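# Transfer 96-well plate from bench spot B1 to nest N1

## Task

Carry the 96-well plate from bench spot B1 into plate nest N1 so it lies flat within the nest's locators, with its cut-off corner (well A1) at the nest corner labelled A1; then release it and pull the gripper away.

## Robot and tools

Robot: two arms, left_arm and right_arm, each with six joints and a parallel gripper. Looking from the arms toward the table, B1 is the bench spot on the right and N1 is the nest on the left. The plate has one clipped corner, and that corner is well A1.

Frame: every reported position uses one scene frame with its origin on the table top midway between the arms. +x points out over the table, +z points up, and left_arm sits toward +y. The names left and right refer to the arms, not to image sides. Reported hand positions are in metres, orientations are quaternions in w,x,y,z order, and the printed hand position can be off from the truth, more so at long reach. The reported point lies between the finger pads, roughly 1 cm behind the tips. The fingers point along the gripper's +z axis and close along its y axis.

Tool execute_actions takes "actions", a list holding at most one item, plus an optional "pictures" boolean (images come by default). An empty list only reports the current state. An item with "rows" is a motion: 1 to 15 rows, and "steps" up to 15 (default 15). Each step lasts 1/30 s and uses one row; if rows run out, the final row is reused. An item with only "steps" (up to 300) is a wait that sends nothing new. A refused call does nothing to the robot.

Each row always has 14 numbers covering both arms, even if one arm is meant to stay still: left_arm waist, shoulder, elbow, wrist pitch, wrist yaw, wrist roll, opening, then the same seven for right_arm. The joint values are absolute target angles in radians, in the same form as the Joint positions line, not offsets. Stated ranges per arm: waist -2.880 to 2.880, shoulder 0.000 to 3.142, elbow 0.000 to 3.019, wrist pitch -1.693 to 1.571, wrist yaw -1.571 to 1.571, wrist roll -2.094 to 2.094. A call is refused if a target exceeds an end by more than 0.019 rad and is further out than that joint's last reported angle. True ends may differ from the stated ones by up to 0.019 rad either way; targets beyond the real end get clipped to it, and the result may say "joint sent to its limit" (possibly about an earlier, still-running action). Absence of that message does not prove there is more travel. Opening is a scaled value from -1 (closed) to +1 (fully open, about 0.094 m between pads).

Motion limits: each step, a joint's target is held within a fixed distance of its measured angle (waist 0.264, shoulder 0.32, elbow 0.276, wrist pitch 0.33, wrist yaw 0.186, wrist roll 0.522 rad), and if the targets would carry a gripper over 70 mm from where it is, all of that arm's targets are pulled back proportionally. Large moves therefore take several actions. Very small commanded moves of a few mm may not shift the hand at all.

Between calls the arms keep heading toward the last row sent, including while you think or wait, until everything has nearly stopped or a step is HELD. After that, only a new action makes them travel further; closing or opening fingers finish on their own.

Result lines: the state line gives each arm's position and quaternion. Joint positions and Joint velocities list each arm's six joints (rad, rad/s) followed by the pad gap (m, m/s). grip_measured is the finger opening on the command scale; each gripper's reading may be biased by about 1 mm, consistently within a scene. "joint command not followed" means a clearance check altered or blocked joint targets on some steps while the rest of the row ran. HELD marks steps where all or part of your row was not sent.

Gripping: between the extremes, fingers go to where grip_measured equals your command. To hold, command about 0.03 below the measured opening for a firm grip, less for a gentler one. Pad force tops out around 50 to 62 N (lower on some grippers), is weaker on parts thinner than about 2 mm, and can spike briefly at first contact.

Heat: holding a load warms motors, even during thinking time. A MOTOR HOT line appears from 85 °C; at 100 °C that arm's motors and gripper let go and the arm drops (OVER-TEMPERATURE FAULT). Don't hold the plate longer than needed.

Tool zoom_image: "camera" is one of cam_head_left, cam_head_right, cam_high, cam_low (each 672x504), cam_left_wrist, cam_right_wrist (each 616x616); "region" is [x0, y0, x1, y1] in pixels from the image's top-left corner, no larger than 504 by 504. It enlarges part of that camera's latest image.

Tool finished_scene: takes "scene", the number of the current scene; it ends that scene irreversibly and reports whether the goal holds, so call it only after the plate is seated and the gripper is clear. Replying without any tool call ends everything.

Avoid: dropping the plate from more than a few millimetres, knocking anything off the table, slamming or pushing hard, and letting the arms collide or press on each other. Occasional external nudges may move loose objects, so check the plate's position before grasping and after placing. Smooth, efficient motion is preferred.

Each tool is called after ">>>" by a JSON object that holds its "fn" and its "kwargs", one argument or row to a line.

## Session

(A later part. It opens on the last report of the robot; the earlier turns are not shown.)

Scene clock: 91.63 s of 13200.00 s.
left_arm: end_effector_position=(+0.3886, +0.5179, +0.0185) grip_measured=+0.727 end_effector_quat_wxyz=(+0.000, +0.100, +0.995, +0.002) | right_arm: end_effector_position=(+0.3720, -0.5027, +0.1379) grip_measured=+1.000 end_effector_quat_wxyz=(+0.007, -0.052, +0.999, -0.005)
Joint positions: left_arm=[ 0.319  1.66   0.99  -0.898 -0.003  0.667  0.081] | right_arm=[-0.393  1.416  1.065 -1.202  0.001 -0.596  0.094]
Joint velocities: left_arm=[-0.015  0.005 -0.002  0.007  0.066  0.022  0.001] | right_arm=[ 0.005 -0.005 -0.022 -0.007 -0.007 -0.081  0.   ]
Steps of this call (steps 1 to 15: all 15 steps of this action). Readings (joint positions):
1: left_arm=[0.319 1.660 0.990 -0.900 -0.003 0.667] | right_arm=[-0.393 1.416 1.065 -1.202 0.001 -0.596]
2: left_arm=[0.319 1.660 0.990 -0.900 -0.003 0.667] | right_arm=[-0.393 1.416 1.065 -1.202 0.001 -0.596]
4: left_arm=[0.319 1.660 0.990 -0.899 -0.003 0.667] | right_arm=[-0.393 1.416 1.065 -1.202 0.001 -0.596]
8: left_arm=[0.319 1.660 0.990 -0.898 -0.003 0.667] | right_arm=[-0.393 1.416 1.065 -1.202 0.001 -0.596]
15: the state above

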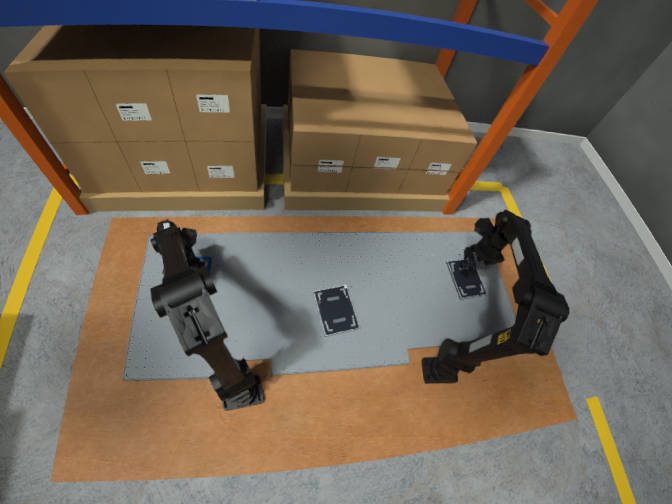

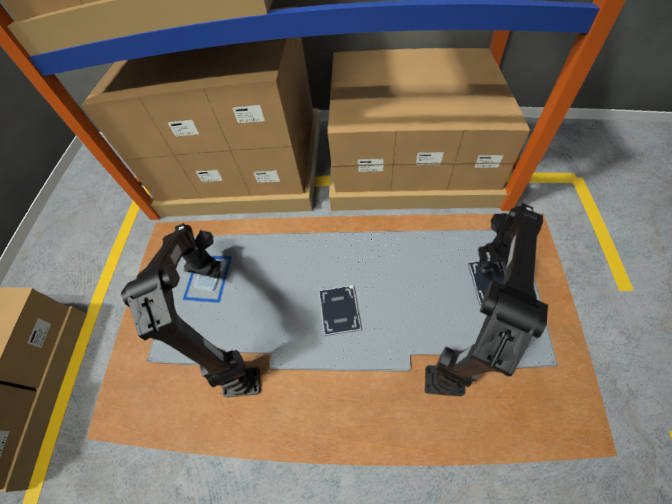

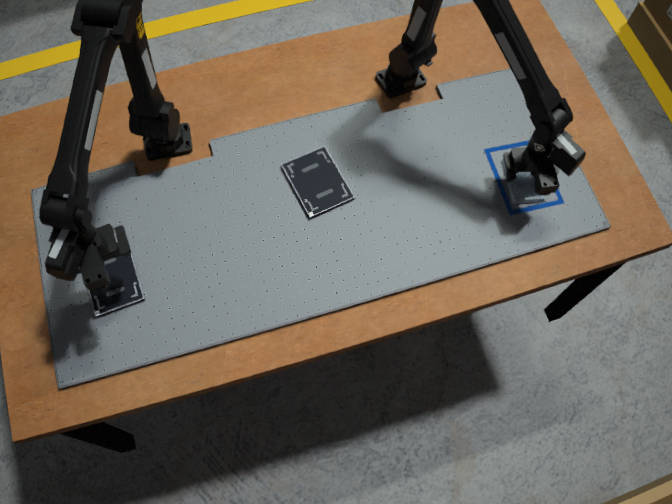

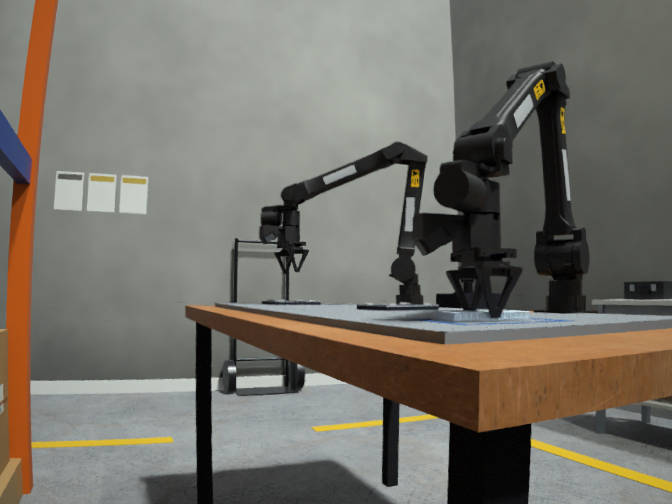

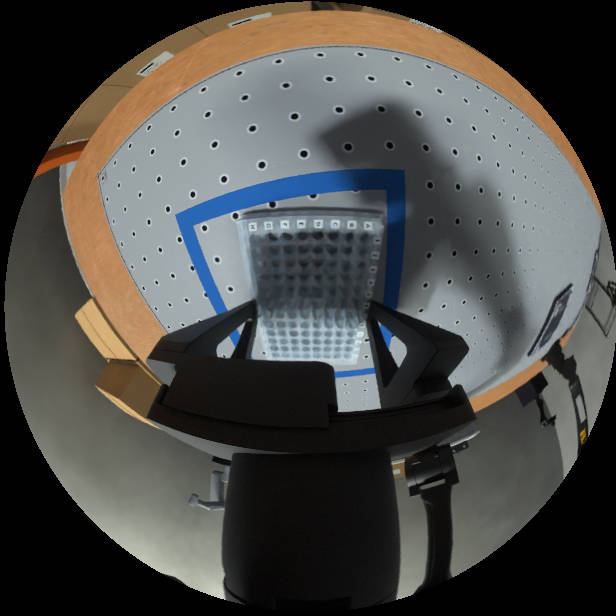

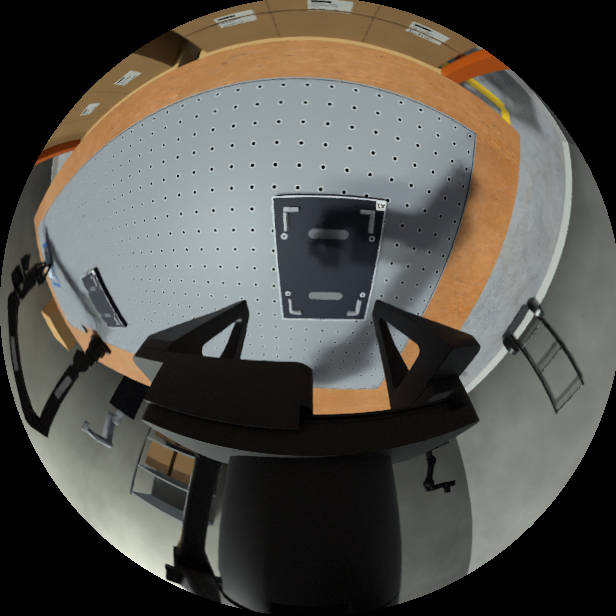

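>>> {"fn": "execute_actions", "kwargs": {
  "actions": [
    {"rows":[[0.32,1.645,1.02,-0.905,0,0.667,0.695,-0.40,1.406,1.055,-1.211,0,-0.6,1],[0.32,1.628,1.036,-0.914,0,0.667,0.695,-0.40,1.406,1.055,-1.211,0,-0.6,1],[0.32,1.622,1.041,-0.924,0,0.667,0.695,-0.40,1.406,1.055,-1.211,0,-0.6,1],[0.32,1.615,1.047,-0.937,0,0.667,0.695,-0.40,1.406,1.055,-1.211,0,-0.6,1],[0.32,1.607,1.053,-0.951,0,0.667,0.695,-0.40,1.406,1.055,-1.211,0,-0.6,1],[0.32,1.599,1.059,-0.966,0,0.667,0.695,-0.40,1.406,1.055,-1.211,0,-0.6,1],[0.32,1.591,1.066,-0.981,0,0.667,0.695,-0.40,1.406,1.055,-1.211,0,-0.6,1],[0.32,1.583,1.073,-0.996,0,0.667,0.695,-0.40,1.406,1.055,-1.211,0,-0.6,1],[0.318,1.575,1.08,-1.011,0,0.665,0.695,-0.40,1.406,1.055,-1.211,0,-0.6,1],[0.313,1.567,1.087,-1.026,0,0.66,0.695,-0.40,1.406,1.055,-1.211,0,-0.6,1],[0.305,1.559,1.094,-1.041,0,0.645,0.695,-0.40,1.406,1.055,-1.211,0,-0.6,1],[0.29,1.551,1.101,-1.055,0,0.62,0.695,-0.40,1.406,1.055,-1.211,0,-0.6,1],[0.27,1.545,1.108,-1.067,0,0.59,0.695,-0.40,1.406,1.055,-1.211,0,-0.6,1],[0.245,1.54,1.116,-1.077,0,0.55,0.695,-0.40,1.406,1.055,-1.211,0,-0.6,1],[0.215,1.537,1.125,-1.085,0,0.505,0.695,-0.40,1.406,1.055,-1.211,0,-0.6,1]],"steps":15}
  ],
  "pictures": false
}}

>>> {"fn": "execute_actions", "kwargs": {
  "actions": [
    {"rows":[[0.178,1.545,1.135,-1.092,0,0.455,0.695,-0.40,1.406,1.055,-1.211,0,-0.6,1],[0.137,1.56,1.148,-1.098,0,0.405,0.695,-0.40,1.406,1.055,-1.211,0,-0.6,1],[0.094,1.575,1.163,-1.103,0,0.355,0.695,-0.40,1.406,1.055,-1.211,0,-0.6,1],[0.051,1.59,1.18,-1.108,0,0.305,0.695,-0.40,1.406,1.055,-1.211,0,-0.6,1],[0.008,1.603,1.197,-1.112,0,0.255,0.695,-0.40,1.406,1.055,-1.211,0,-0.6,1],[-0.035,1.616,1.214,-1.116,0,0.205,0.695,-0.40,1.406,1.055,-1.211,0,-0.6,1],[-0.078,1.629,1.231,-1.12,0,0.155,0.695,-0.40,1.406,1.055,-1.211,0,-0.6,1],[-0.121,1.642,1.248,-1.124,0,0.105,0.695,-0.40,1.406,1.055,-1.211,0,-0.6,1],[-0.164,1.655,1.265,-1.128,0,0.055,0.695,-0.40,1.406,1.055,-1.211,0,-0.6,1],[-0.207,1.668,1.282,-1.132,0,0.005,0.695,-0.40,1.406,1.055,-1.211,0,-0.6,1],[-0.25,1.681,1.299,-1.136,0,-0.045,0.695,-0.40,1.406,1.055,-1.211,0,-0.6,1],[-0.293,1.694,1.316,-1.14,0,-0.095,0.695,-0.40,1.406,1.055,-1.211,0,-0.6,1],[-0.336,1.707,1.333,-1.144,0,-0.145,0.695,-0.40,1.406,1.055,-1.211,0,-0.6,1],[-0.379,1.72,1.35,-1.148,0,-0.195,0.695,-0.40,1.406,1.055,-1.211,0,-0.6,1],[-0.422,1.733,1.367,-1.152,0,-0.245,0.695,-0.40,1.406,1.055,-1.211,0,-0.6,1]],"steps":15}
  ],
  "pictures": false
}}

>>> {"fn": "execute_actions", "kwargs": {
  "actions": [
    {"rows":[[-0.465,1.746,1.384,-1.156,0,-0.295,0.695,-0.40,1.406,1.055,-1.211,0,-0.6,1],[-0.508,1.759,1.401,-1.16,0,-0.345,0.695,-0.40,1.406,1.055,-1.211,0,-0.6,1],[-0.551,1.772,1.418,-1.164,0,-0.395,0.695,-0.40,1.406,1.055,-1.211,0,-0.6,1],[-0.594,1.785,1.435,-1.168,0,-0.445,0.695,-0.40,1.406,1.055,-1.211,0,-0.6,1],[-0.637,1.798,1.452,-1.172,0,-0.495,0.695,-0.40,1.406,1.055,-1.211,0,-0.6,1],[-0.68,1.811,1.469,-1.176,0,-0.545,0.695,-0.40,1.406,1.055,-1.211,0,-0.6,1],[-0.723,1.824,1.486,-1.18,0,-0.595,0.695,-0.40,1.406,1.055,-1.211,0,-0.6,1],[-0.766,1.837,1.503,-1.184,0,-0.645,0.695,-0.40,1.406,1.055,-1.211,0,-0.6,1],[-0.808,1.85,1.52,-1.188,0,-0.695,0.695,-0.40,1.406,1.055,-1.211,0,-0.6,1],[-0.848,1.863,1.537,-1.192,0,-0.745,0.695,-0.40,1.406,1.055,-1.211,0,-0.6,1],[-0.886,1.876,1.553,-1.196,0,-0.79,0.695,-0.40,1.406,1.055,-1.211,0,-0.6,1],[-0.921,1.889,1.567,-1.2,0,-0.835,0.695,-0.40,1.406,1.055,-1.211,0,-0.6,1],[-0.953,1.901,1.58,-1.204,0,-0.875,0.695,-0.40,1.406,1.055,-1.211,0,-0.6,1],[-0.981,1.912,1.591,-1.207,0,-0.91,0.695,-0.40,1.406,1.055,-1.211,0,-0.6,1],[-1.005,1.921,1.6,-1.21,0,-0.94,0.695,-0.40,1.406,1.055,-1.211,0,-0.6,1]],"steps":15}
  ],
  "pictures": false
}}

>>> {"fn": "execute_actions", "kwargs": {
  "actions": [
    {"rows":[[-1.024,1.927,1.6,-1.21,0,-0.965,0.695,-0.40,1.406,1.055,-1.211,0,-0.6,1],[-1.038,1.93,1.6,-1.21,0,-0.985,0.695,-0.40,1.406,1.055,-1.211,0,-0.6,1],[-1.048,1.93,1.6,-1.21,0,-1.0,0.695,-0.40,1.406,1.055,-1.211,0,-0.6,1],[-1.055,1.93,1.6,-1.21,0,-1.01,0.695,-0.40,1.406,1.055,-1.211,0,-0.6,1],[-1.059,1.93,1.6,-1.21,0,-1.015,0.695,-0.40,1.406,1.055,-1.211,0,-0.6,1],[-1.06,1.93,1.58,-1.2,0,-1.015,0.695,-0.40,1.406,1.055,-1.211,0,-0.6,1],[-1.06,1.932,1.555,-1.185,0,-1.015,0.695,-0.40,1.406,1.055,-1.211,0,-0.6,1],[-1.06,1.936,1.54,-1.172,0,-1.015,0.695,-0.40,1.406,1.055,-1.211,0,-0.6,1],[-1.06,1.94,1.534,-1.162,0,-1.015,0.695,-0.40,1.406,1.055,-1.211,0,-0.6,1],[-1.06,1.944,1.528,-1.152,0,-1.015,0.695,-0.40,1.406,1.055,-1.211,0,-0.6,1],[-1.06,1.948,1.522,-1.142,0,-1.015,0.695,-0.40,1.406,1.055,-1.211,0,-0.6,1],[-1.06,1.952,1.516,-1.132,0,-1.015,0.695,-0.40,1.406,1.055,-1.211,0,-0.6,1],[-1.06,1.955,1.511,-1.124,0,-1.015,0.695,-0.40,1.406,1.055,-1.211,0,-0.6,1],[-1.06,1.957,1.506,-1.118,0,-1.015,0.695,-0.40,1.406,1.055,-1.211,0,-0.6,1],[-1.06,1.959,1.503,-1.115,0,-1.015,0.695,-0.40,1.406,1.055,-1.211,0,-0.6,1]],"steps":15}
  ],
  "pictures": false
}}

>>> {"fn": "execute_actions", "kwargs": {
  "actions": [
    {"steps":6}
  ]
}}

Scene clock: 136.53 s of 13200.00 s.
left_arm: end_effector_position=(+0.3915, +0.5059, +0.0696) grip_measured=+0.727 end_effector_quat_wxyz=(-0.007, +0.086, +0.996, -0.002) | right_arm: end_effector_position=(+0.3720, -0.5027, +0.1379) grip_measured=+1.000 end_effector_quat_wxyz=(+0.007, -0.052, +0.999, -0.005)
Joint positions: left_arm=[ 0.29   1.583  1.054 -1.056 -0.003  0.609  0.081] | right_arm=[-0.393  1.416  1.065 -1.202  0.001 -0.596  0.094]
Joint velocities: left_arm=[-0.474 -0.288  0.266 -0.305 -0.022 -0.696 -0.   ] | right_arm=[-0.005 -0.024 -0.002 -0.007  0.037 -0.037  0.   ]
Steps of this call (steps 1 to 15: the robot went on to your last target; steps 16 to 90: nothing new was sent; then 41.40 s passed at rest; steps 91 to 105: all 15 steps of this action). Readings (joint positions):
91: left_arm=[0.319 1.660 0.990 -0.898 -0.003 0.667] | right_arm=[-0.393 1.416 1.065 -1.202 0.001 -0.596]
92: left_arm=[0.319 1.660 0.990 -0.899 -0.003 0.667] | right_arm=[-0.393 1.416 1.065 -1.202 0.001 -0.596]
94: left_arm=[0.319 1.659 0.991 -0.908 -0.003 0.667] | right_arm=[-0.393 1.416 1.065 -1.202 0.001 -0.596]
98: left_arm=[0.319 1.647 1.002 -0.959 -0.003 0.667] | right_arm=[-0.393 1.416 1.065 -1.202 0.001 -0.596]
105: the state above

Scene clock: 137.03 s of 13200.00 s.
left_arm: end_effector_position=(+0.4959, +0.2381, +0.1026) grip_measured=+0.727 end_effector_quat_wxyz=(+0.020, +0.089, +0.996, -0.000) | right_arm: end_effector_position=(+0.3720, -0.5027, +0.1379) grip_measured=+1.000 end_effector_quat_wxyz=(+0.007, -0.052, +0.999, -0.005)
Joint positions: left_arm=[-0.33   1.687  1.282 -1.127 -0.003 -0.006  0.081] | right_arm=[-0.393  1.416  1.065 -1.202  0.001 -0.596  0.094]
Joint velocities: left_arm=[-1.304  0.444  0.505 -0.11   0.051 -1.414  0.   ] | right_arm=[-0.015 -0.015  0.017  0.012 -0.095 -0.022  0.   ]
Steps of this call (steps 1 to 15: all 15 steps of this action). Readings (joint positions):
1: left_arm=[0.270 1.575 1.064 -1.065 -0.003 0.581] | right_arm=[-0.393 1.416 1.065 -1.202 0.001 -0.596]
2: left_arm=[0.243 1.570 1.075 -1.074 -0.003 0.550] | right_arm=[-0.393 1.416 1.065 -1.202 0.001 -0.596]
4: left_arm=[0.172 1.570 1.101 -1.084 -0.003 0.482] | right_arm=[-0.393 1.416 1.065 -1.202 0.001 -0.596]
8: left_arm=[-0.007 1.588 1.156 -1.100 -0.003 0.327] | right_arm=[-0.393 1.416 1.065 -1.202 0.001 -0.596]
15: the state above

Scene clock: 137.53 s of 13200.00 s.
left_arm: end_effector_position=(+0.4035, -0.0801, +0.0899) grip_measured=+0.727 end_effector_quat_wxyz=(+0.010, +0.033, +0.999, -0.007) | right_arm: end_effector_position=(+0.3720, -0.5027, +0.1379) grip_measured=+1.000 end_effector_quat_wxyz=(+0.007, -0.052, +0.999, -0.005)
Joint positions: left_arm=[-0.951  1.884  1.525 -1.188 -0.003 -0.738  0.081] | right_arm=[-0.393  1.416  1.065 -1.202  0.001 -0.596  0.094]
Joint velocities: left_arm=[-1.099  0.366  0.481 -0.09  -0.007 -1.341 -0.001] | right_arm=[-0.005  0.005 -0.017  0.007  0.051 -0.007  0.   ]
Steps of this call (steps 1 to 15: all 15 steps of this action). Readings (joint positions):
1: left_arm=[-0.374 1.703 1.299 -1.131 -0.003 -0.056] | right_arm=[-0.393 1.416 1.065 -1.202 0.001 -0.596]
2: left_arm=[-0.418 1.719 1.315 -1.135 -0.003 -0.106] | right_arm=[-0.393 1.416 1.065 -1.202 0.001 -0.596]
4: left_arm=[-0.504 1.747 1.347 -1.143 -0.003 -0.205] | right_arm=[-0.393 1.416 1.065 -1.202 0.001 -0.596]
8: left_arm=[-0.672 1.799 1.408 -1.159 -0.003 -0.399] | right_arm=[-0.393 1.416 1.065 -1.202 0.001 -0.596]
15: the state above

Scene clock: 138.03 s of 13200.00 s.
left_arm: end_effector_position=(+0.3583, -0.1273, +0.0634) grip_measured=+0.727 end_effector_quat_wxyz=(+0.005, -0.039, +0.999, -0.009) | right_arm: end_effector_position=(+0.3720, -0.5027, +0.1379) grip_measured=+1.000 end_effector_quat_wxyz=(+0.007, -0.052, +0.999, -0.005)
Joint positions: left_arm=[-1.064  1.927  1.516 -1.139  0.002 -0.996  0.081] | right_arm=[-0.393  1.416  1.065 -1.202  0.001 -0.596  0.094]
Joint velocities: left_arm=[ 0.171  0.083 -0.144  0.183 -0.037 -0.125 -0.001] | right_arm=[-0.005 -0.005 -0.017  0.012  0.066 -0.037  0.   ]
Steps of this call (steps 1 to 15: all 15 steps of this action). Readings (joint positions):
1: left_arm=[-0.986 1.896 1.539 -1.190 -0.002 -0.781] | right_arm=[-0.393 1.416 1.065 -1.202 0.001 -0.596]
2: left_arm=[-1.019 1.904 1.548 -1.190 -0.002 -0.819] | right_arm=[-0.393 1.416 1.065 -1.202 0.001 -0.596]
4: left_arm=[-1.071 1.914 1.552 -1.191 0.000 -0.882] | right_arm=[-0.393 1.416 1.065 -1.202 0.001 -0.596]
8: left_arm=[-1.109 1.921 1.550 -1.193 0.002 -0.955] | right_arm=[-0.393 1.416 1.065 -1.202 0.001 -0.596]
15: the state above

Scene clock: 138.23 s of 13200.00 s.
left_arm: end_effector_position=(+0.3609, -0.1204, +0.0488) grip_measured=+0.727 end_effector_quat_wxyz=(-0.001, -0.049, +0.999, -0.000) | right_arm: end_effector_position=(+0.3720, -0.5027, +0.1379) grip_measured=+1.000 end_effector_quat_wxyz=(+0.007, -0.052, +0.999, -0.005)
Joint positions: left_arm=[-1.053  1.946  1.505 -1.13   0.002 -1.004  0.081] | right_arm=[-0.393  1.416  1.065 -1.202  0.001 -0.596  0.094]
Joint velocities: left_arm=[-0.024  0.044 -0.012  0.002 -0.007 -0.066  0.   ] | right_arm=[-0.005  0.015 -0.007  0.002  0.007  0.007  0.   ]
Steps of this call (steps 1 to 6: the robot went on to your last target). Readings (joint positions):
1: left_arm=[-1.058 1.931 1.512 -1.135 0.002 -0.998] | right_arm=[-0.393 1.416 1.065 -1.202 0.001 -0.596]
2: left_arm=[-1.055 1.934 1.510 -1.132 0.002 -1.000] | right_arm=[-0.393 1.416 1.065 -1.202 0.001 -0.596]
4: left_arm=[-1.052 1.942 1.506 -1.130 0.002 -1.003] | right_arm=[-0.393 1.416 1.065 -1.202 0.001 -0.596]
6: the state above

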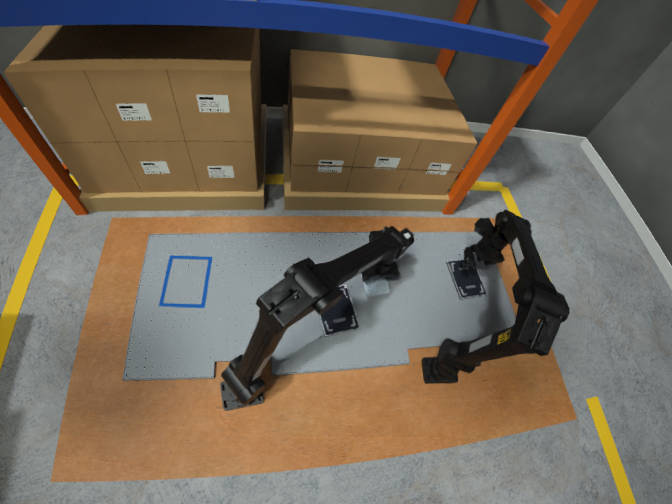

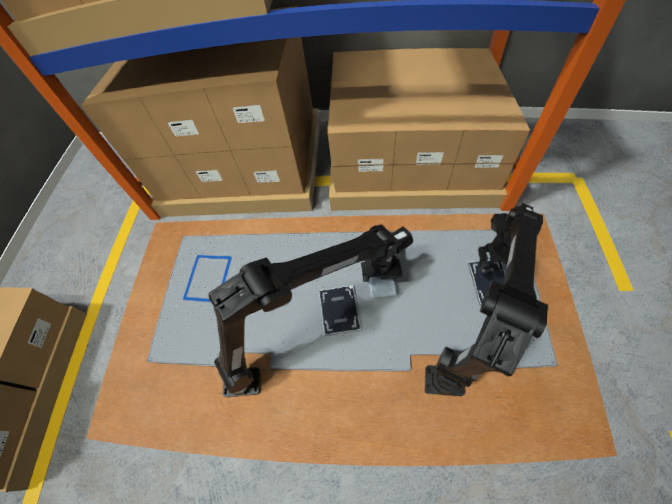

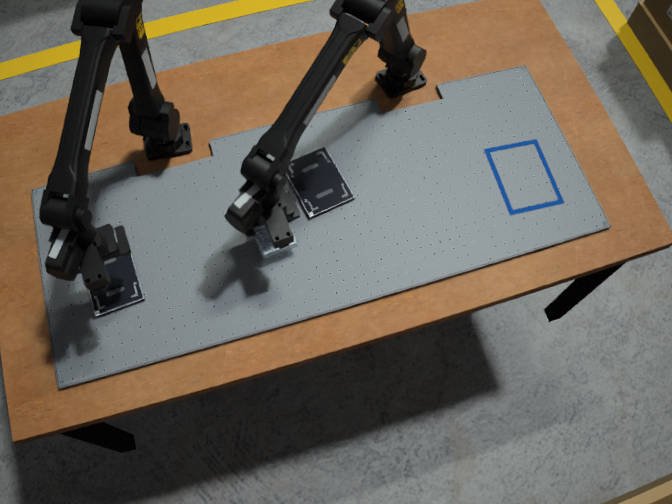

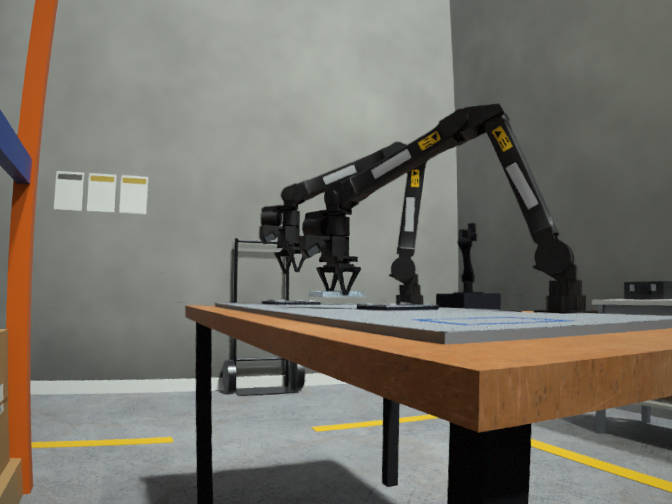

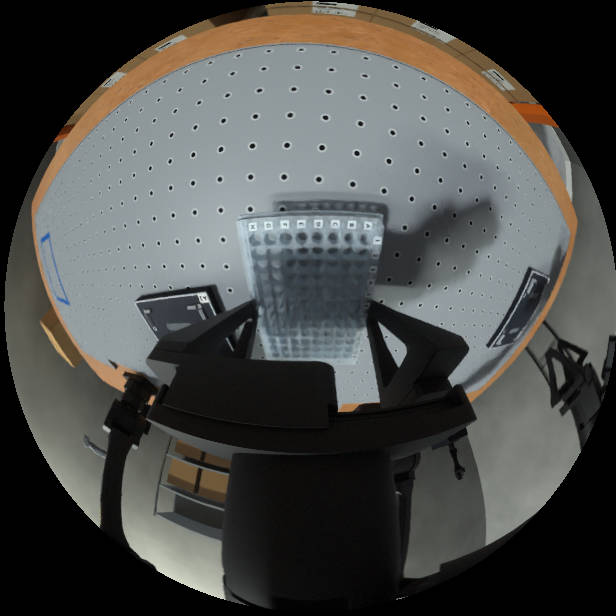

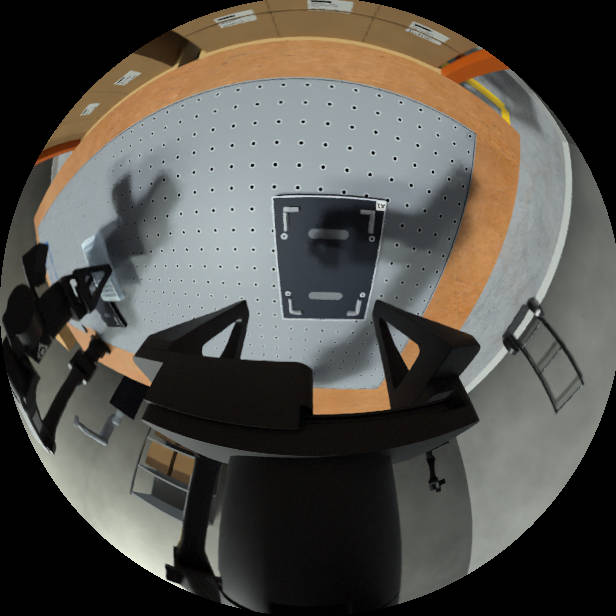

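>>> {"fn": "execute_actions", "kwargs": {
  "actions": [
    {"rows":[[-1.056,1.962,1.501,-1.11,0,-1.015,0.695,-0.40,1.406,1.055,-1.211,0,-0.6,1],[-1.056,1.965,1.498,-1.104,0,-1.015,0.695,-0.40,1.406,1.055,-1.211,0,-0.6,1],[-1.056,1.968,1.495,-1.098,0,-1.015,0.695,-0.40,1.406,1.055,-1.211,0,-0.6,1],[-1.056,1.971,1.492,-1.092,0,-1.015,0.695,-0.40,1.406,1.055,-1.211,0,-0.6,1],[-1.056,1.974,1.489,-1.086,0,-1.015,0.695,-0.40,1.406,1.055,-1.211,0,-0.6,1],[-1.056,1.977,1.486,-1.08,0,-1.015,0.695,-0.40,1.406,1.055,-1.211,0,-0.6,1],[-1.056,1.98,1.483,-1.074,0,-1.015,0.695,-0.40,1.406,1.055,-1.211,0,-0.6,1],[-1.056,1.983,1.481,-1.069,0,-1.015,0.695,-0.40,1.406,1.055,-1.211,0,-0.6,1],[-1.056,1.985,1.479,-1.065,0,-1.015,0.695,-0.40,1.406,1.055,-1.211,0,-0.6,1],[-1.056,1.987,1.477,-1.061,0,-1.015,0.695,-0.40,1.406,1.055,-1.211,0,-0.6,1],[-1.056,1.988,1.476,-1.059,0,-1.015,0.695,-0.40,1.406,1.055,-1.211,0,-0.6,1]],"steps":15}
  ],
  "pictures": false
}}

>>> {"fn": "execute_actions", "kwargs": {
  "actions": [
    {"steps":5}
  ]
}}

>>> {"fn": "zoom_image", "kwargs": {
  "camera": "cam_low",
  "region": [295, 270, 385, 320]
}}

Scene clock: 146.27 s of 13200.00 s.
left_arm: end_effector_position=(+0.3612, -0.1215, +0.0266) grip_measured=+0.727 end_effector_quat_wxyz=(+0.001, -0.050, +0.999, -0.003) | right_arm: end_effector_position=(+0.3720, -0.5027, +0.1379) grip_measured=+1.000 end_effector_quat_wxyz=(+0.007, -0.052, +0.999, -0.005)
Joint positions: left_arm=[-1.053  1.971  1.479 -1.073  0.002 -1.007  0.081] | right_arm=[-0.393  1.416  1.065 -1.202  0.001 -0.596  0.094]
Joint velocities: left_arm=[-0.015  0.063 -0.046  0.027 -0.037 -0.022 -0.001] | right_arm=[-0.005  0.005  0.012  0.002 -0.007 -0.081  0.   ]
Steps of this call (steps 1 to 30: the robot went on to your last target; steps 31 to 90: nothing new was sent; then 4.53 s passed at rest; steps 91 to 105: all 15 steps of this action). Readings (joint positions):
91: left_arm=[-1.053 1.948 1.504 -1.128 0.002 -1.007] | right_arm=[-0.393 1.416 1.065 -1.202 0.001 -0.596]
92: left_arm=[-1.053 1.948 1.504 -1.125 0.002 -1.007] | right_arm=[-0.393 1.416 1.065 -1.202 0.001 -0.596]
94: left_arm=[-1.053 1.948 1.502 -1.115 0.002 -1.007] | right_arm=[-0.393 1.416 1.065 -1.202 0.001 -0.596]
98: left_arm=[-1.053 1.950 1.492 -1.093 0.002 -1.007] | right_arm=[-0.393 1.416 1.065 -1.202 0.001 -0.596]
105: the state above

Scene clock: 146.43 s of 13200.00 s.
left_arm: end_effector_position=(+0.3605, -0.1207, +0.0242) grip_measured=+0.727 end_effector_quat_wxyz=(-0.000, -0.050, +0.999, -0.001) | right_arm: end_effector_position=(+0.3720, -0.5027, +0.1379) grip_measured=+1.000 end_effector_quat_wxyz=(+0.007, -0.052, +0.999, -0.005)
Joint positions: left_arm=[-1.053  1.974  1.478 -1.073  0.002 -1.007  0.081] | right_arm=[-0.393  1.416  1.065 -1.202  0.001 -0.596  0.094]
Joint velocities: left_arm=[ 0.005 -0.005  0.007  0.002 -0.037  0.051 -0.001] | right_arm=[ 0.005 -0.005 -0.007 -0.007  0.037 -0.066  0.   ]
Steps of this call (steps 1 to 5: the robot went on to your last target). Readings (joint positions):
1: left_arm=[-1.053 1.973 1.479 -1.073 0.002 -1.007] | right_arm=[-0.393 1.416 1.065 -1.202 0.001 -0.596]
2: left_arm=[-1.053 1.974 1.478 -1.073 0.002 -1.007] | right_arm=[-0.393 1.416 1.065 -1.202 0.001 -0.596]
4: left_arm=[-1.053 1.974 1.478 -1.073 0.002 -1.007] | right_arm=[-0.393 1.416 1.065 -1.202 0.001 -0.596]
5: the state above

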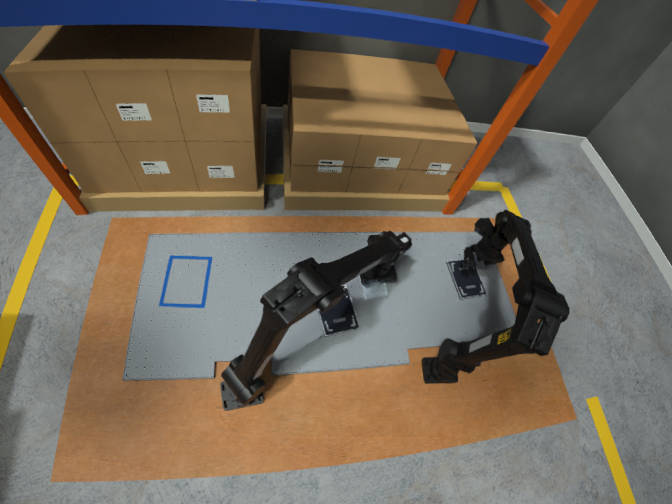

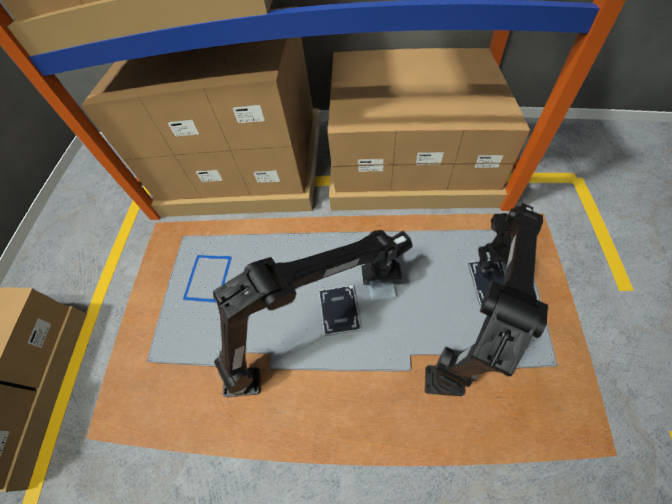

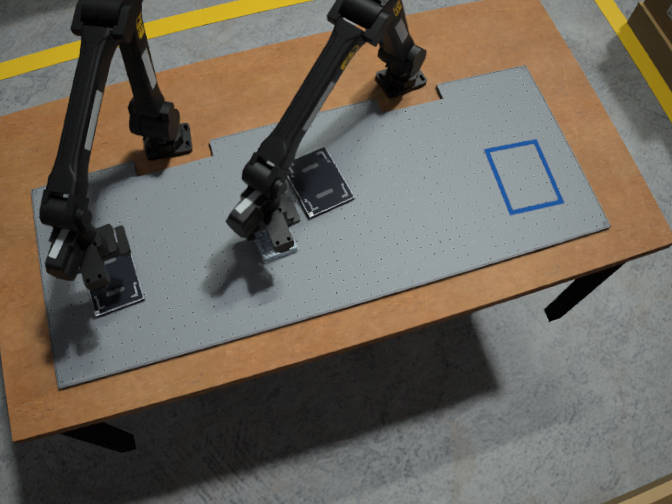

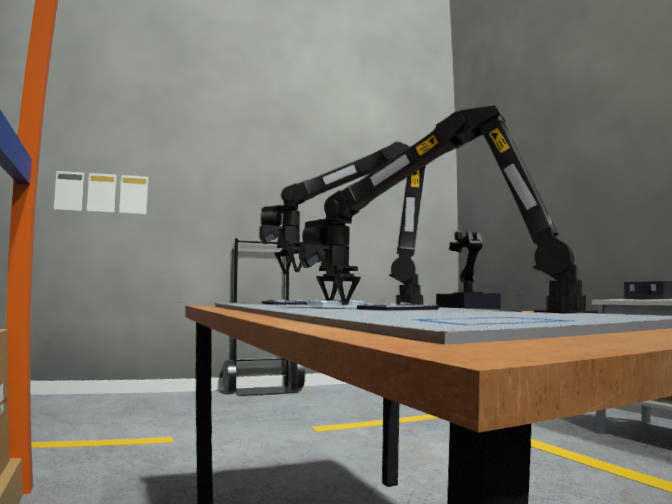

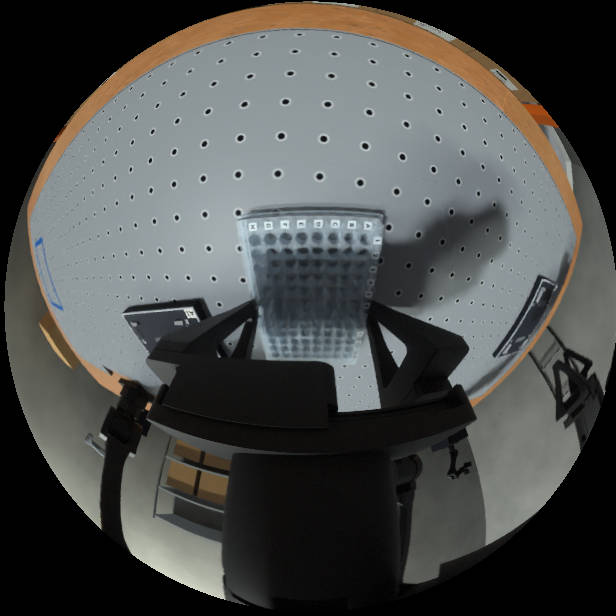

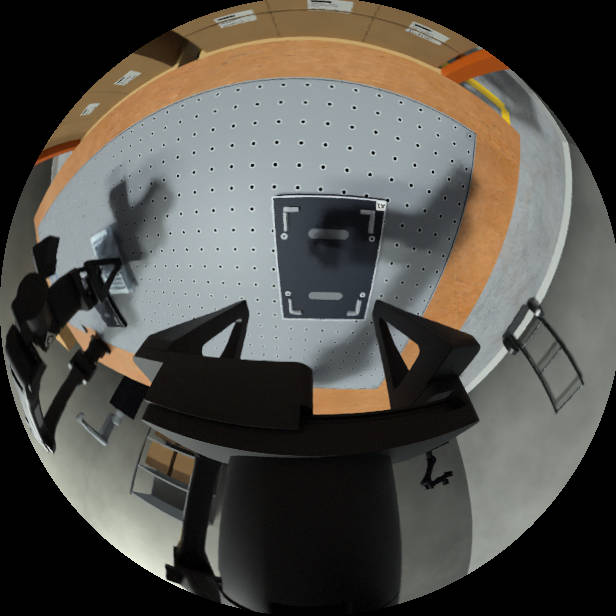

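Region (295, 270, 385, 320) of cam_low's 672x504 image, scaled by 5.600, with more detail than that image has.

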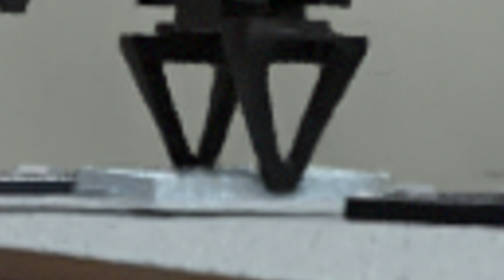

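>>> {"fn": "execute_actions", "kwargs": {
  "actions": [
    {"rows":[[-1.056,1.99,1.476,-1.058,0,-1.015,0.695,-0.40,1.406,1.055,-1.211,0,-0.6,1],[-1.056,1.992,1.476,-1.057,0,-1.015,0.695,-0.40,1.406,1.055,-1.211,0,-0.6,1],[-1.056,1.994,1.476,-1.056,0,-1.015,0.695,-0.40,1.406,1.055,-1.211,0,-0.6,1],[-1.056,1.995,1.476,-1.055,0,-1.015,0.695,-0.40,1.406,1.055,-1.211,0,-0.6,1],[-1.056,1.996,1.476,-1.055,0,-1.015,0.695,-0.40,1.406,1.055,-1.211,0,-0.6,1],[-1.056,1.996,1.476,-1.055,0,-1.015,0.695,-0.40,1.406,1.055,-1.211,0,-0.6,1],[-1.056,1.996,1.476,-1.055,0,-1.015,0.695,-0.40,1.406,1.055,-1.211,0,-0.6,1],[-1.056,1.996,1.476,-1.055,0,-1.015,0.695,-0.39,1.406,1.055,-1.211,0,-0.59,1],[-1.054,1.985,1.476,-1.065,0,-1.01,0.715,-0.385,1.41,1.055,-1.205,0,-0.58,1],[-1.054,1.975,1.476,-1.07,0,-1.01,0.73,-0.378,1.414,1.055,-1.2,0,-0.57,1],[-1.054,1.975,1.476,-1.07,0,-1.01,0.75,-0.368,1.418,1.053,-1.195,0,-0.555,1],[-1.054,1.975,1.476,-1.07,0,-1.01,0.79,-0.355,1.422,1.051,-1.19,0,-0.54,1],[-1.054,1.975,1.476,-1.07,0,-1.01,0.85,-0.34,1.425,1.049,-1.185,0,-0.52,1],[-1.054,1.97,1.476,-1.07,0,-1.01,0.92,-0.322,1.428,1.047,-1.18,0,-0.50,1],[-1.054,1.96,1.476,-1.07,0,-1.01,1,-0.302,1.43,1.045,-1.175,0,-0.475,1]],"steps":15}
  ],
  "pictures": false
}}

>>> {"fn": "execute_actions", "kwargs": {
  "actions": [
    {"rows":[[-1.054,1.95,1.476,-1.08,0,-1.01,1,-0.281,1.432,1.043,-1.171,0,-0.45,1],[-1.054,1.94,1.476,-1.086,0,-1.01,1,-0.26,1.434,1.041,-1.168,0,-0.425,1],[-1.054,1.928,1.476,-1.091,0,-1.01,1,-0.238,1.436,1.039,-1.165,0,-0.40,1],[-1.054,1.915,1.476,-1.097,0,-1.01,1,-0.216,1.438,1.037,-1.162,0,-0.375,1],[-1.054,1.90,1.476,-1.105,0,-1.01,1,-0.194,1.44,1.035,-1.159,0,-0.35,1],[-1.054,1.88,1.476,-1.115,0,-1.01,1,-0.172,1.442,1.033,-1.156,0,-0.325,1],[-1.054,1.86,1.474,-1.13,0,-1.01,1,-0.15,1.444,1.031,-1.153,0,-0.30,1],[-1.05,1.84,1.47,-1.145,0,-1.0,1,-0.128,1.446,1.029,-1.15,0,-0.275,1],[-1.04,1.82,1.462,-1.16,0,-0.99,1,-0.105,1.448,1.027,-1.147,0,-0.25,1],[-1.025,1.80,1.452,-1.172,0,-0.98,1,-0.082,1.45,1.025,-1.144,0,-0.225,1],[-1.005,1.78,1.44,-1.183,0,-0.97,1,-0.058,1.452,1.023,-1.141,0,-0.2,1],[-0.98,1.76,1.427,-1.192,0,-0.96,1,-0.034,1.454,1.021,-1.138,0,-0.175,1],[-0.95,1.74,1.413,-1.2,0,-0.95,1,-0.008,1.456,1.019,-1.135,0,-0.145,1],[-0.915,1.72,1.398,-1.207,0,-0.94,1,0.02,1.458,1.017,-1.132,0,-0.115,1],[-0.875,1.70,1.383,-1.213,0,-0.93,1,0.05,1.46,1.015,-1.129,0,-0.085,1]],"steps":15}
  ],
  "pictures": false
}}

>>> {"fn": "execute_actions", "kwargs": {
  "actions": [
    {"rows":[[-0.833,1.68,1.368,-1.218,0,-0.93,1,0.082,1.461,1.014,-1.126,0,-0.05,1],[-0.79,1.66,1.353,-1.222,0,-0.93,1,0.116,1.462,1.013,-1.124,0,-0.015,1],[-0.747,1.64,1.338,-1.226,0,-0.93,1,0.151,1.463,1.012,-1.122,0,0.02,1],[-0.704,1.62,1.323,-1.23,0,-0.93,1,0.187,1.464,1.011,-1.12,0,0.055,1],[-0.661,1.60,1.308,-1.234,0,-0.93,1,0.223,1.465,1.01,-1.118,0,0.09,1],[-0.618,1.58,1.293,-1.238,0,-0.93,1,0.259,1.466,1.009,-1.116,0,0.125,1],[-0.575,1.56,1.278,-1.242,0,-0.93,1,0.295,1.467,1.008,-1.114,0,0.16,1],[-0.533,1.54,1.263,-1.246,0,-0.93,1,0.331,1.468,1.007,-1.112,0,0.195,1],[-0.493,1.52,1.248,-1.25,0,-0.93,1,0.366,1.469,1.006,-1.11,0,0.23,1],[-0.455,1.50,1.233,-1.254,0,-0.93,1,0.40,1.47,1.004,-1.107,0,0.26,1],[-0.42,1.485,1.22,-1.257,0,-0.93,1,0.433,1.472,1.002,-1.103,0,0.29,1],[-0.388,1.472,1.21,-1.26,0,-0.93,1,0.464,1.474,0.999,-1.098,0,0.318,1],[-0.359,1.462,1.202,-1.262,0,-0.93,1,0.493,1.476,0.996,-1.093,0,0.343,1],[-0.333,1.455,1.197,-1.264,0,-0.93,1,0.52,1.478,0.993,-1.088,0,0.365,1],[-0.31,1.45,1.194,-1.265,0,-0.93,1,0.544,1.481,0.99,-1.082,0,0.385,1]],"steps":15}
  ],
  "pictures": false
}}

>>> {"fn": "execute_actions", "kwargs": {
  "actions": [
    {"rows":[[-0.29,1.45,1.194,-1.265,0,-0.93,1,0.565,1.484,0.986,-1.075,0,0.40,1],[-0.273,1.45,1.194,-1.265,0,-0.93,1,0.583,1.487,0.982,-1.068,0,0.413,1],[-0.259,1.45,1.194,-1.265,0,-0.93,1,0.598,1.49,0.978,-1.061,0,0.424,1],[-0.247,1.45,1.194,-1.265,0,-0.93,1,0.611,1.493,0.974,-1.054,0,0.432,1],[-0.238,1.45,1.194,-1.265,0,-0.93,1,0.621,1.495,0.971,-1.048,0,0.438,1],[-0.231,1.45,1.194,-1.265,0,-0.93,1,0.629,1.497,0.968,-1.042,0,0.442,1],[-0.226,1.45,1.194,-1.265,0,-0.93,1,0.634,1.498,0.966,-1.038,0,0.445,1],[-0.223,1.45,1.194,-1.265,0,-0.93,1,0.638,1.499,0.964,-1.035,0,0.445,1],[-0.22,1.45,1.194,-1.265,0,-0.93,1,0.64,1.499,0.964,-1.035,0,0.445,1]],"steps":15}
  ]
}}

>>> {"fn": "zoom_image", "kwargs": {
  "camera": "cam_right_wrist",
  "region": [200, 160, 420, 380]
}}

Scene clock: 177.73 s of 13200.00 s.
left_arm: end_effector_position=(+0.3613, -0.1216, +0.0242) grip_measured=+0.972 end_effector_quat_wxyz=(+0.001, -0.050, +0.999, -0.003) | right_arm: end_effector_position=(+0.3798, -0.4899, +0.1371) grip_measured=+1.000 end_effector_quat_wxyz=(+0.010, -0.048, +0.999, -0.006)
Joint positions: left_arm=[-1.053  1.974  1.478 -1.068  0.002 -1.007  0.093] | right_arm=[-0.355  1.416  1.063 -1.194  0.001 -0.549  0.094]
Joint velocities: left_arm=[-0.005 -0.005 -0.002 -0.007 -0.022  0.022  0.08 ] | right_arm=[ 0.454  0.005 -0.061  0.125 -0.022  0.388  0.   ]
Steps of this call (steps 1 to 15: the robot went on to your last target; steps 16 to 90: nothing new was sent; then 27.80 s passed at rest; steps 91 to 105: all 15 steps of this action). Readings (joint positions):
91: left_arm=[-1.053 1.974 1.478 -1.073 0.002 -1.007] | right_arm=[-0.393 1.416 1.065 -1.202 0.001 -0.596]
92: left_arm=[-1.053 1.974 1.478 -1.072 0.002 -1.007] | right_arm=[-0.393 1.416 1.065 -1.202 0.001 -0.596]
94: left_arm=[-1.053 1.974 1.478 -1.070 0.002 -1.007] | right_arm=[-0.393 1.416 1.065 -1.202 0.001 -0.596]
98: left_arm=[-1.053 1.974 1.478 -1.068 0.002 -1.007] | right_arm=[-0.393 1.416 1.065 -1.202 0.001 -0.596]
105: the state above

Scene clock: 178.23 s of 13200.00 s.
left_arm: end_effector_position=(+0.3594, -0.0716, +0.1007) grip_measured=+1.000 end_effector_quat_wxyz=(+0.004, -0.061, +0.998, -0.007) | right_arm: end_effector_position=(+0.4178, -0.3587, +0.1203) grip_measured=+1.000 end_effector_quat_wxyz=(+0.012, -0.053, +0.998, -0.003)
Joint positions: left_arm=[-0.998  1.79   1.418 -1.183  0.002 -0.974  0.094] | right_arm=[-0.007  1.432  1.032 -1.145  0.001 -0.213  0.094]
Joint velocities: left_arm=[ 0.65  -0.737 -0.242 -0.168  0.007  0.227  0.   ] | right_arm=[ 0.737  0.073 -0.056  0.071 -0.037  0.696  0.   ]
Steps of this call (steps 1 to 15: all 15 steps of this action). Readings (joint positions):
1: left_arm=[-1.053 1.974 1.478 -1.068 0.002 -1.007] | right_arm=[-0.337 1.416 1.061 -1.189 0.001 -0.533]
2: left_arm=[-1.053 1.974 1.478 -1.070 0.002 -1.007] | right_arm=[-0.316 1.416 1.059 -1.185 0.001 -0.516]
4: left_arm=[-1.053 1.973 1.478 -1.077 0.002 -1.007] | right_arm=[-0.269 1.416 1.054 -1.179 0.001 -0.476]
8: left_arm=[-1.053 1.950 1.474 -1.109 0.002 -1.007] | right_arm=[-0.169 1.418 1.046 -1.166 0.001 -0.387]
15: the state above

Scene clock: 178.73 s of 13200.00 s.
left_arm: end_effector_position=(+0.4400, +0.2368, +0.1477) grip_measured=+1.000 end_effector_quat_wxyz=(+0.005, -0.360, +0.933, -0.004) | right_arm: end_effector_position=(+0.3902, -0.1602, +0.1063) grip_measured=+1.000 end_effector_quat_wxyz=(+0.014, -0.074, +0.997, +0.004)
Joint positions: left_arm=[-0.354  1.527  1.212 -1.244  0.001 -0.943  0.094] | right_arm=[ 0.504  1.451  1.011 -1.101  0.001  0.257  0.094]
Joint velocities: left_arm=[ 1.353 -0.581 -0.369 -0.183  0.037 -0.022  0.   ] | right_arm=[ 0.825  0.044 -0.1    0.129  0.051  0.784  0.   ]
Steps of this call (steps 1 to 15: all 15 steps of this action). Readings (joint positions):
1: left_arm=[-0.973 1.766 1.410 -1.188 0.002 -0.969] | right_arm=[0.019 1.435 1.030 -1.142 0.001 -0.185]
2: left_arm=[-0.943 1.744 1.401 -1.191 0.002 -0.965] | right_arm=[0.048 1.437 1.028 -1.139 0.001 -0.155]
4: left_arm=[-0.871 1.705 1.382 -1.197 0.002 -0.959] | right_arm=[0.113 1.441 1.026 -1.134 0.001 -0.092]
8: left_arm=[-0.696 1.644 1.332 -1.208 0.002 -0.952] | right_arm=[0.262 1.446 1.023 -1.125 0.001 0.040]
15: the state above

Scene clock: 179.23 s of 13200.00 s.
left_arm: end_effector_position=(+0.4382, +0.2987, +0.1695) grip_measured=+1.000 end_effector_quat_wxyz=(+0.023, -0.422, +0.906, -0.012) | right_arm: end_effector_position=(+0.3630, -0.1144, +0.0825) grip_measured=+1.000 end_effector_quat_wxyz=(+0.008, -0.059, +0.998, +0.004)
Joint positions: left_arm=[-0.214  1.46   1.197 -1.257 -0.001 -0.939  0.094] | right_arm=[ 0.639  1.48   0.973 -1.047  0.001  0.422  0.094]
Joint velocities: left_arm=[-0.015 -0.015 -0.007  0.012  0.037 -0.022  0.   ] | right_arm=[-0.005 -0.015  0.007  0.007 -0.007 -0.022  0.   ]
Steps of this call (steps 1 to 15: all 15 steps of this action). Readings (joint positions):
1: left_arm=[-0.312 1.509 1.202 -1.250 0.000 -0.943] | right_arm=[0.530 1.452 1.008 -1.096 0.001 0.282]
2: left_arm=[-0.276 1.494 1.198 -1.254 -0.001 -0.942] | right_arm=[0.554 1.455 1.004 -1.090 0.001 0.304]
4: left_arm=[-0.230 1.473 1.197 -1.257 -0.001 -0.942] | right_arm=[0.592 1.461 0.995 -1.077 0.001 0.342]
8: left_arm=[-0.213 1.460 1.197 -1.257 -0.001 -0.941] | right_arm=[0.633 1.474 0.979 -1.055 0.001 0.392]
15: the state above

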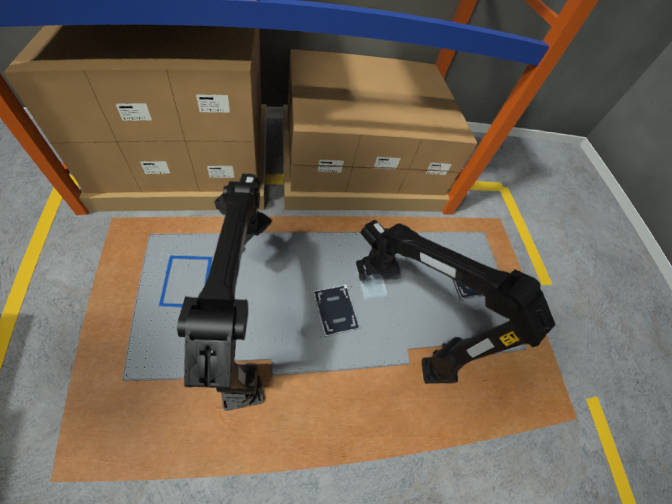

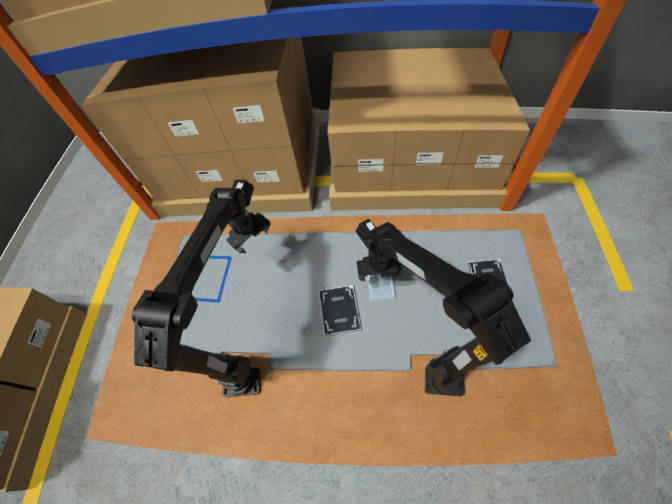

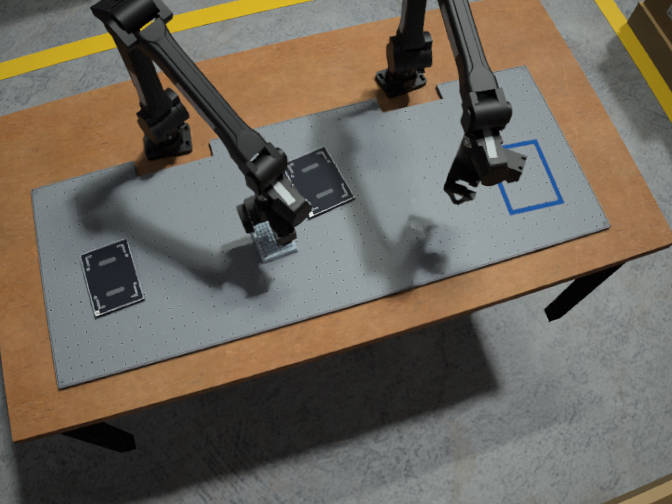

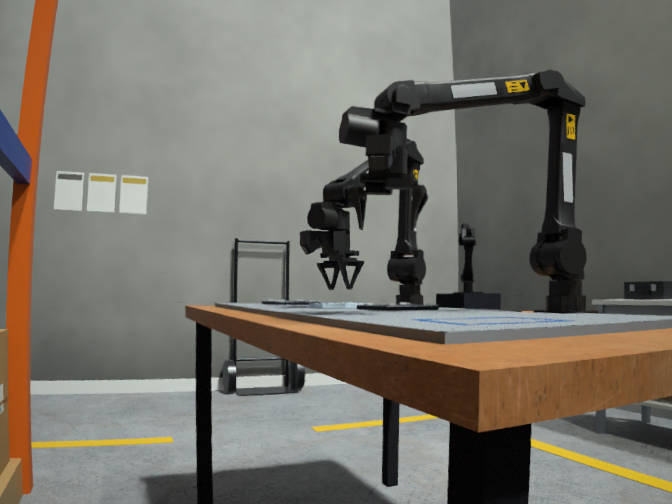

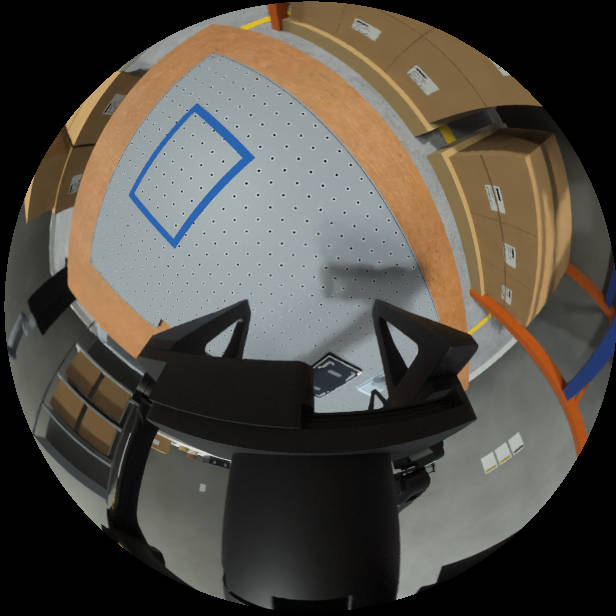

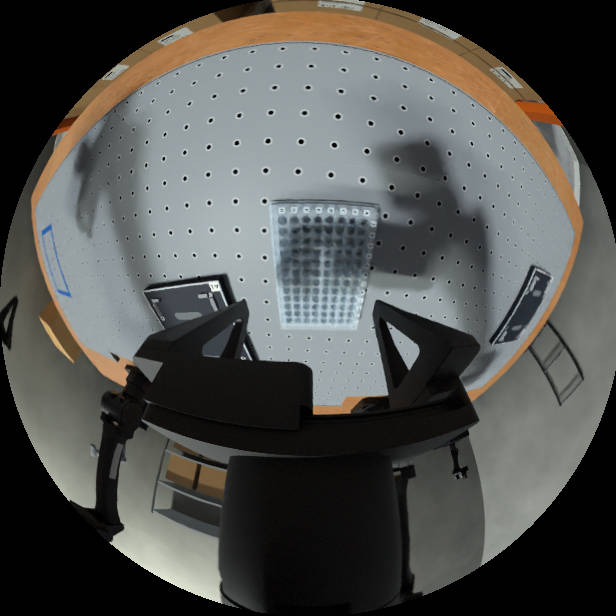

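Region (200, 160, 420, 380) of cam_right_wrist's 616x616 image, scaled by 2.291, with more detail than that image has.

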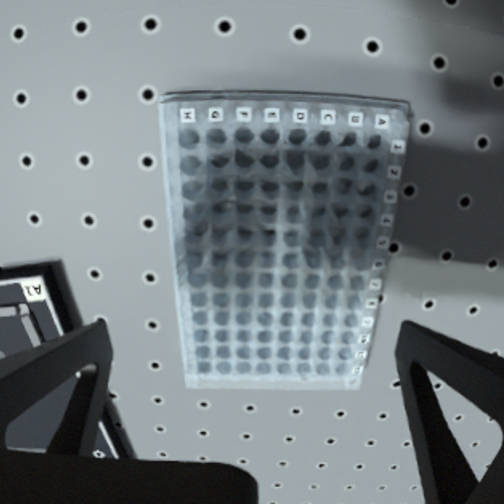

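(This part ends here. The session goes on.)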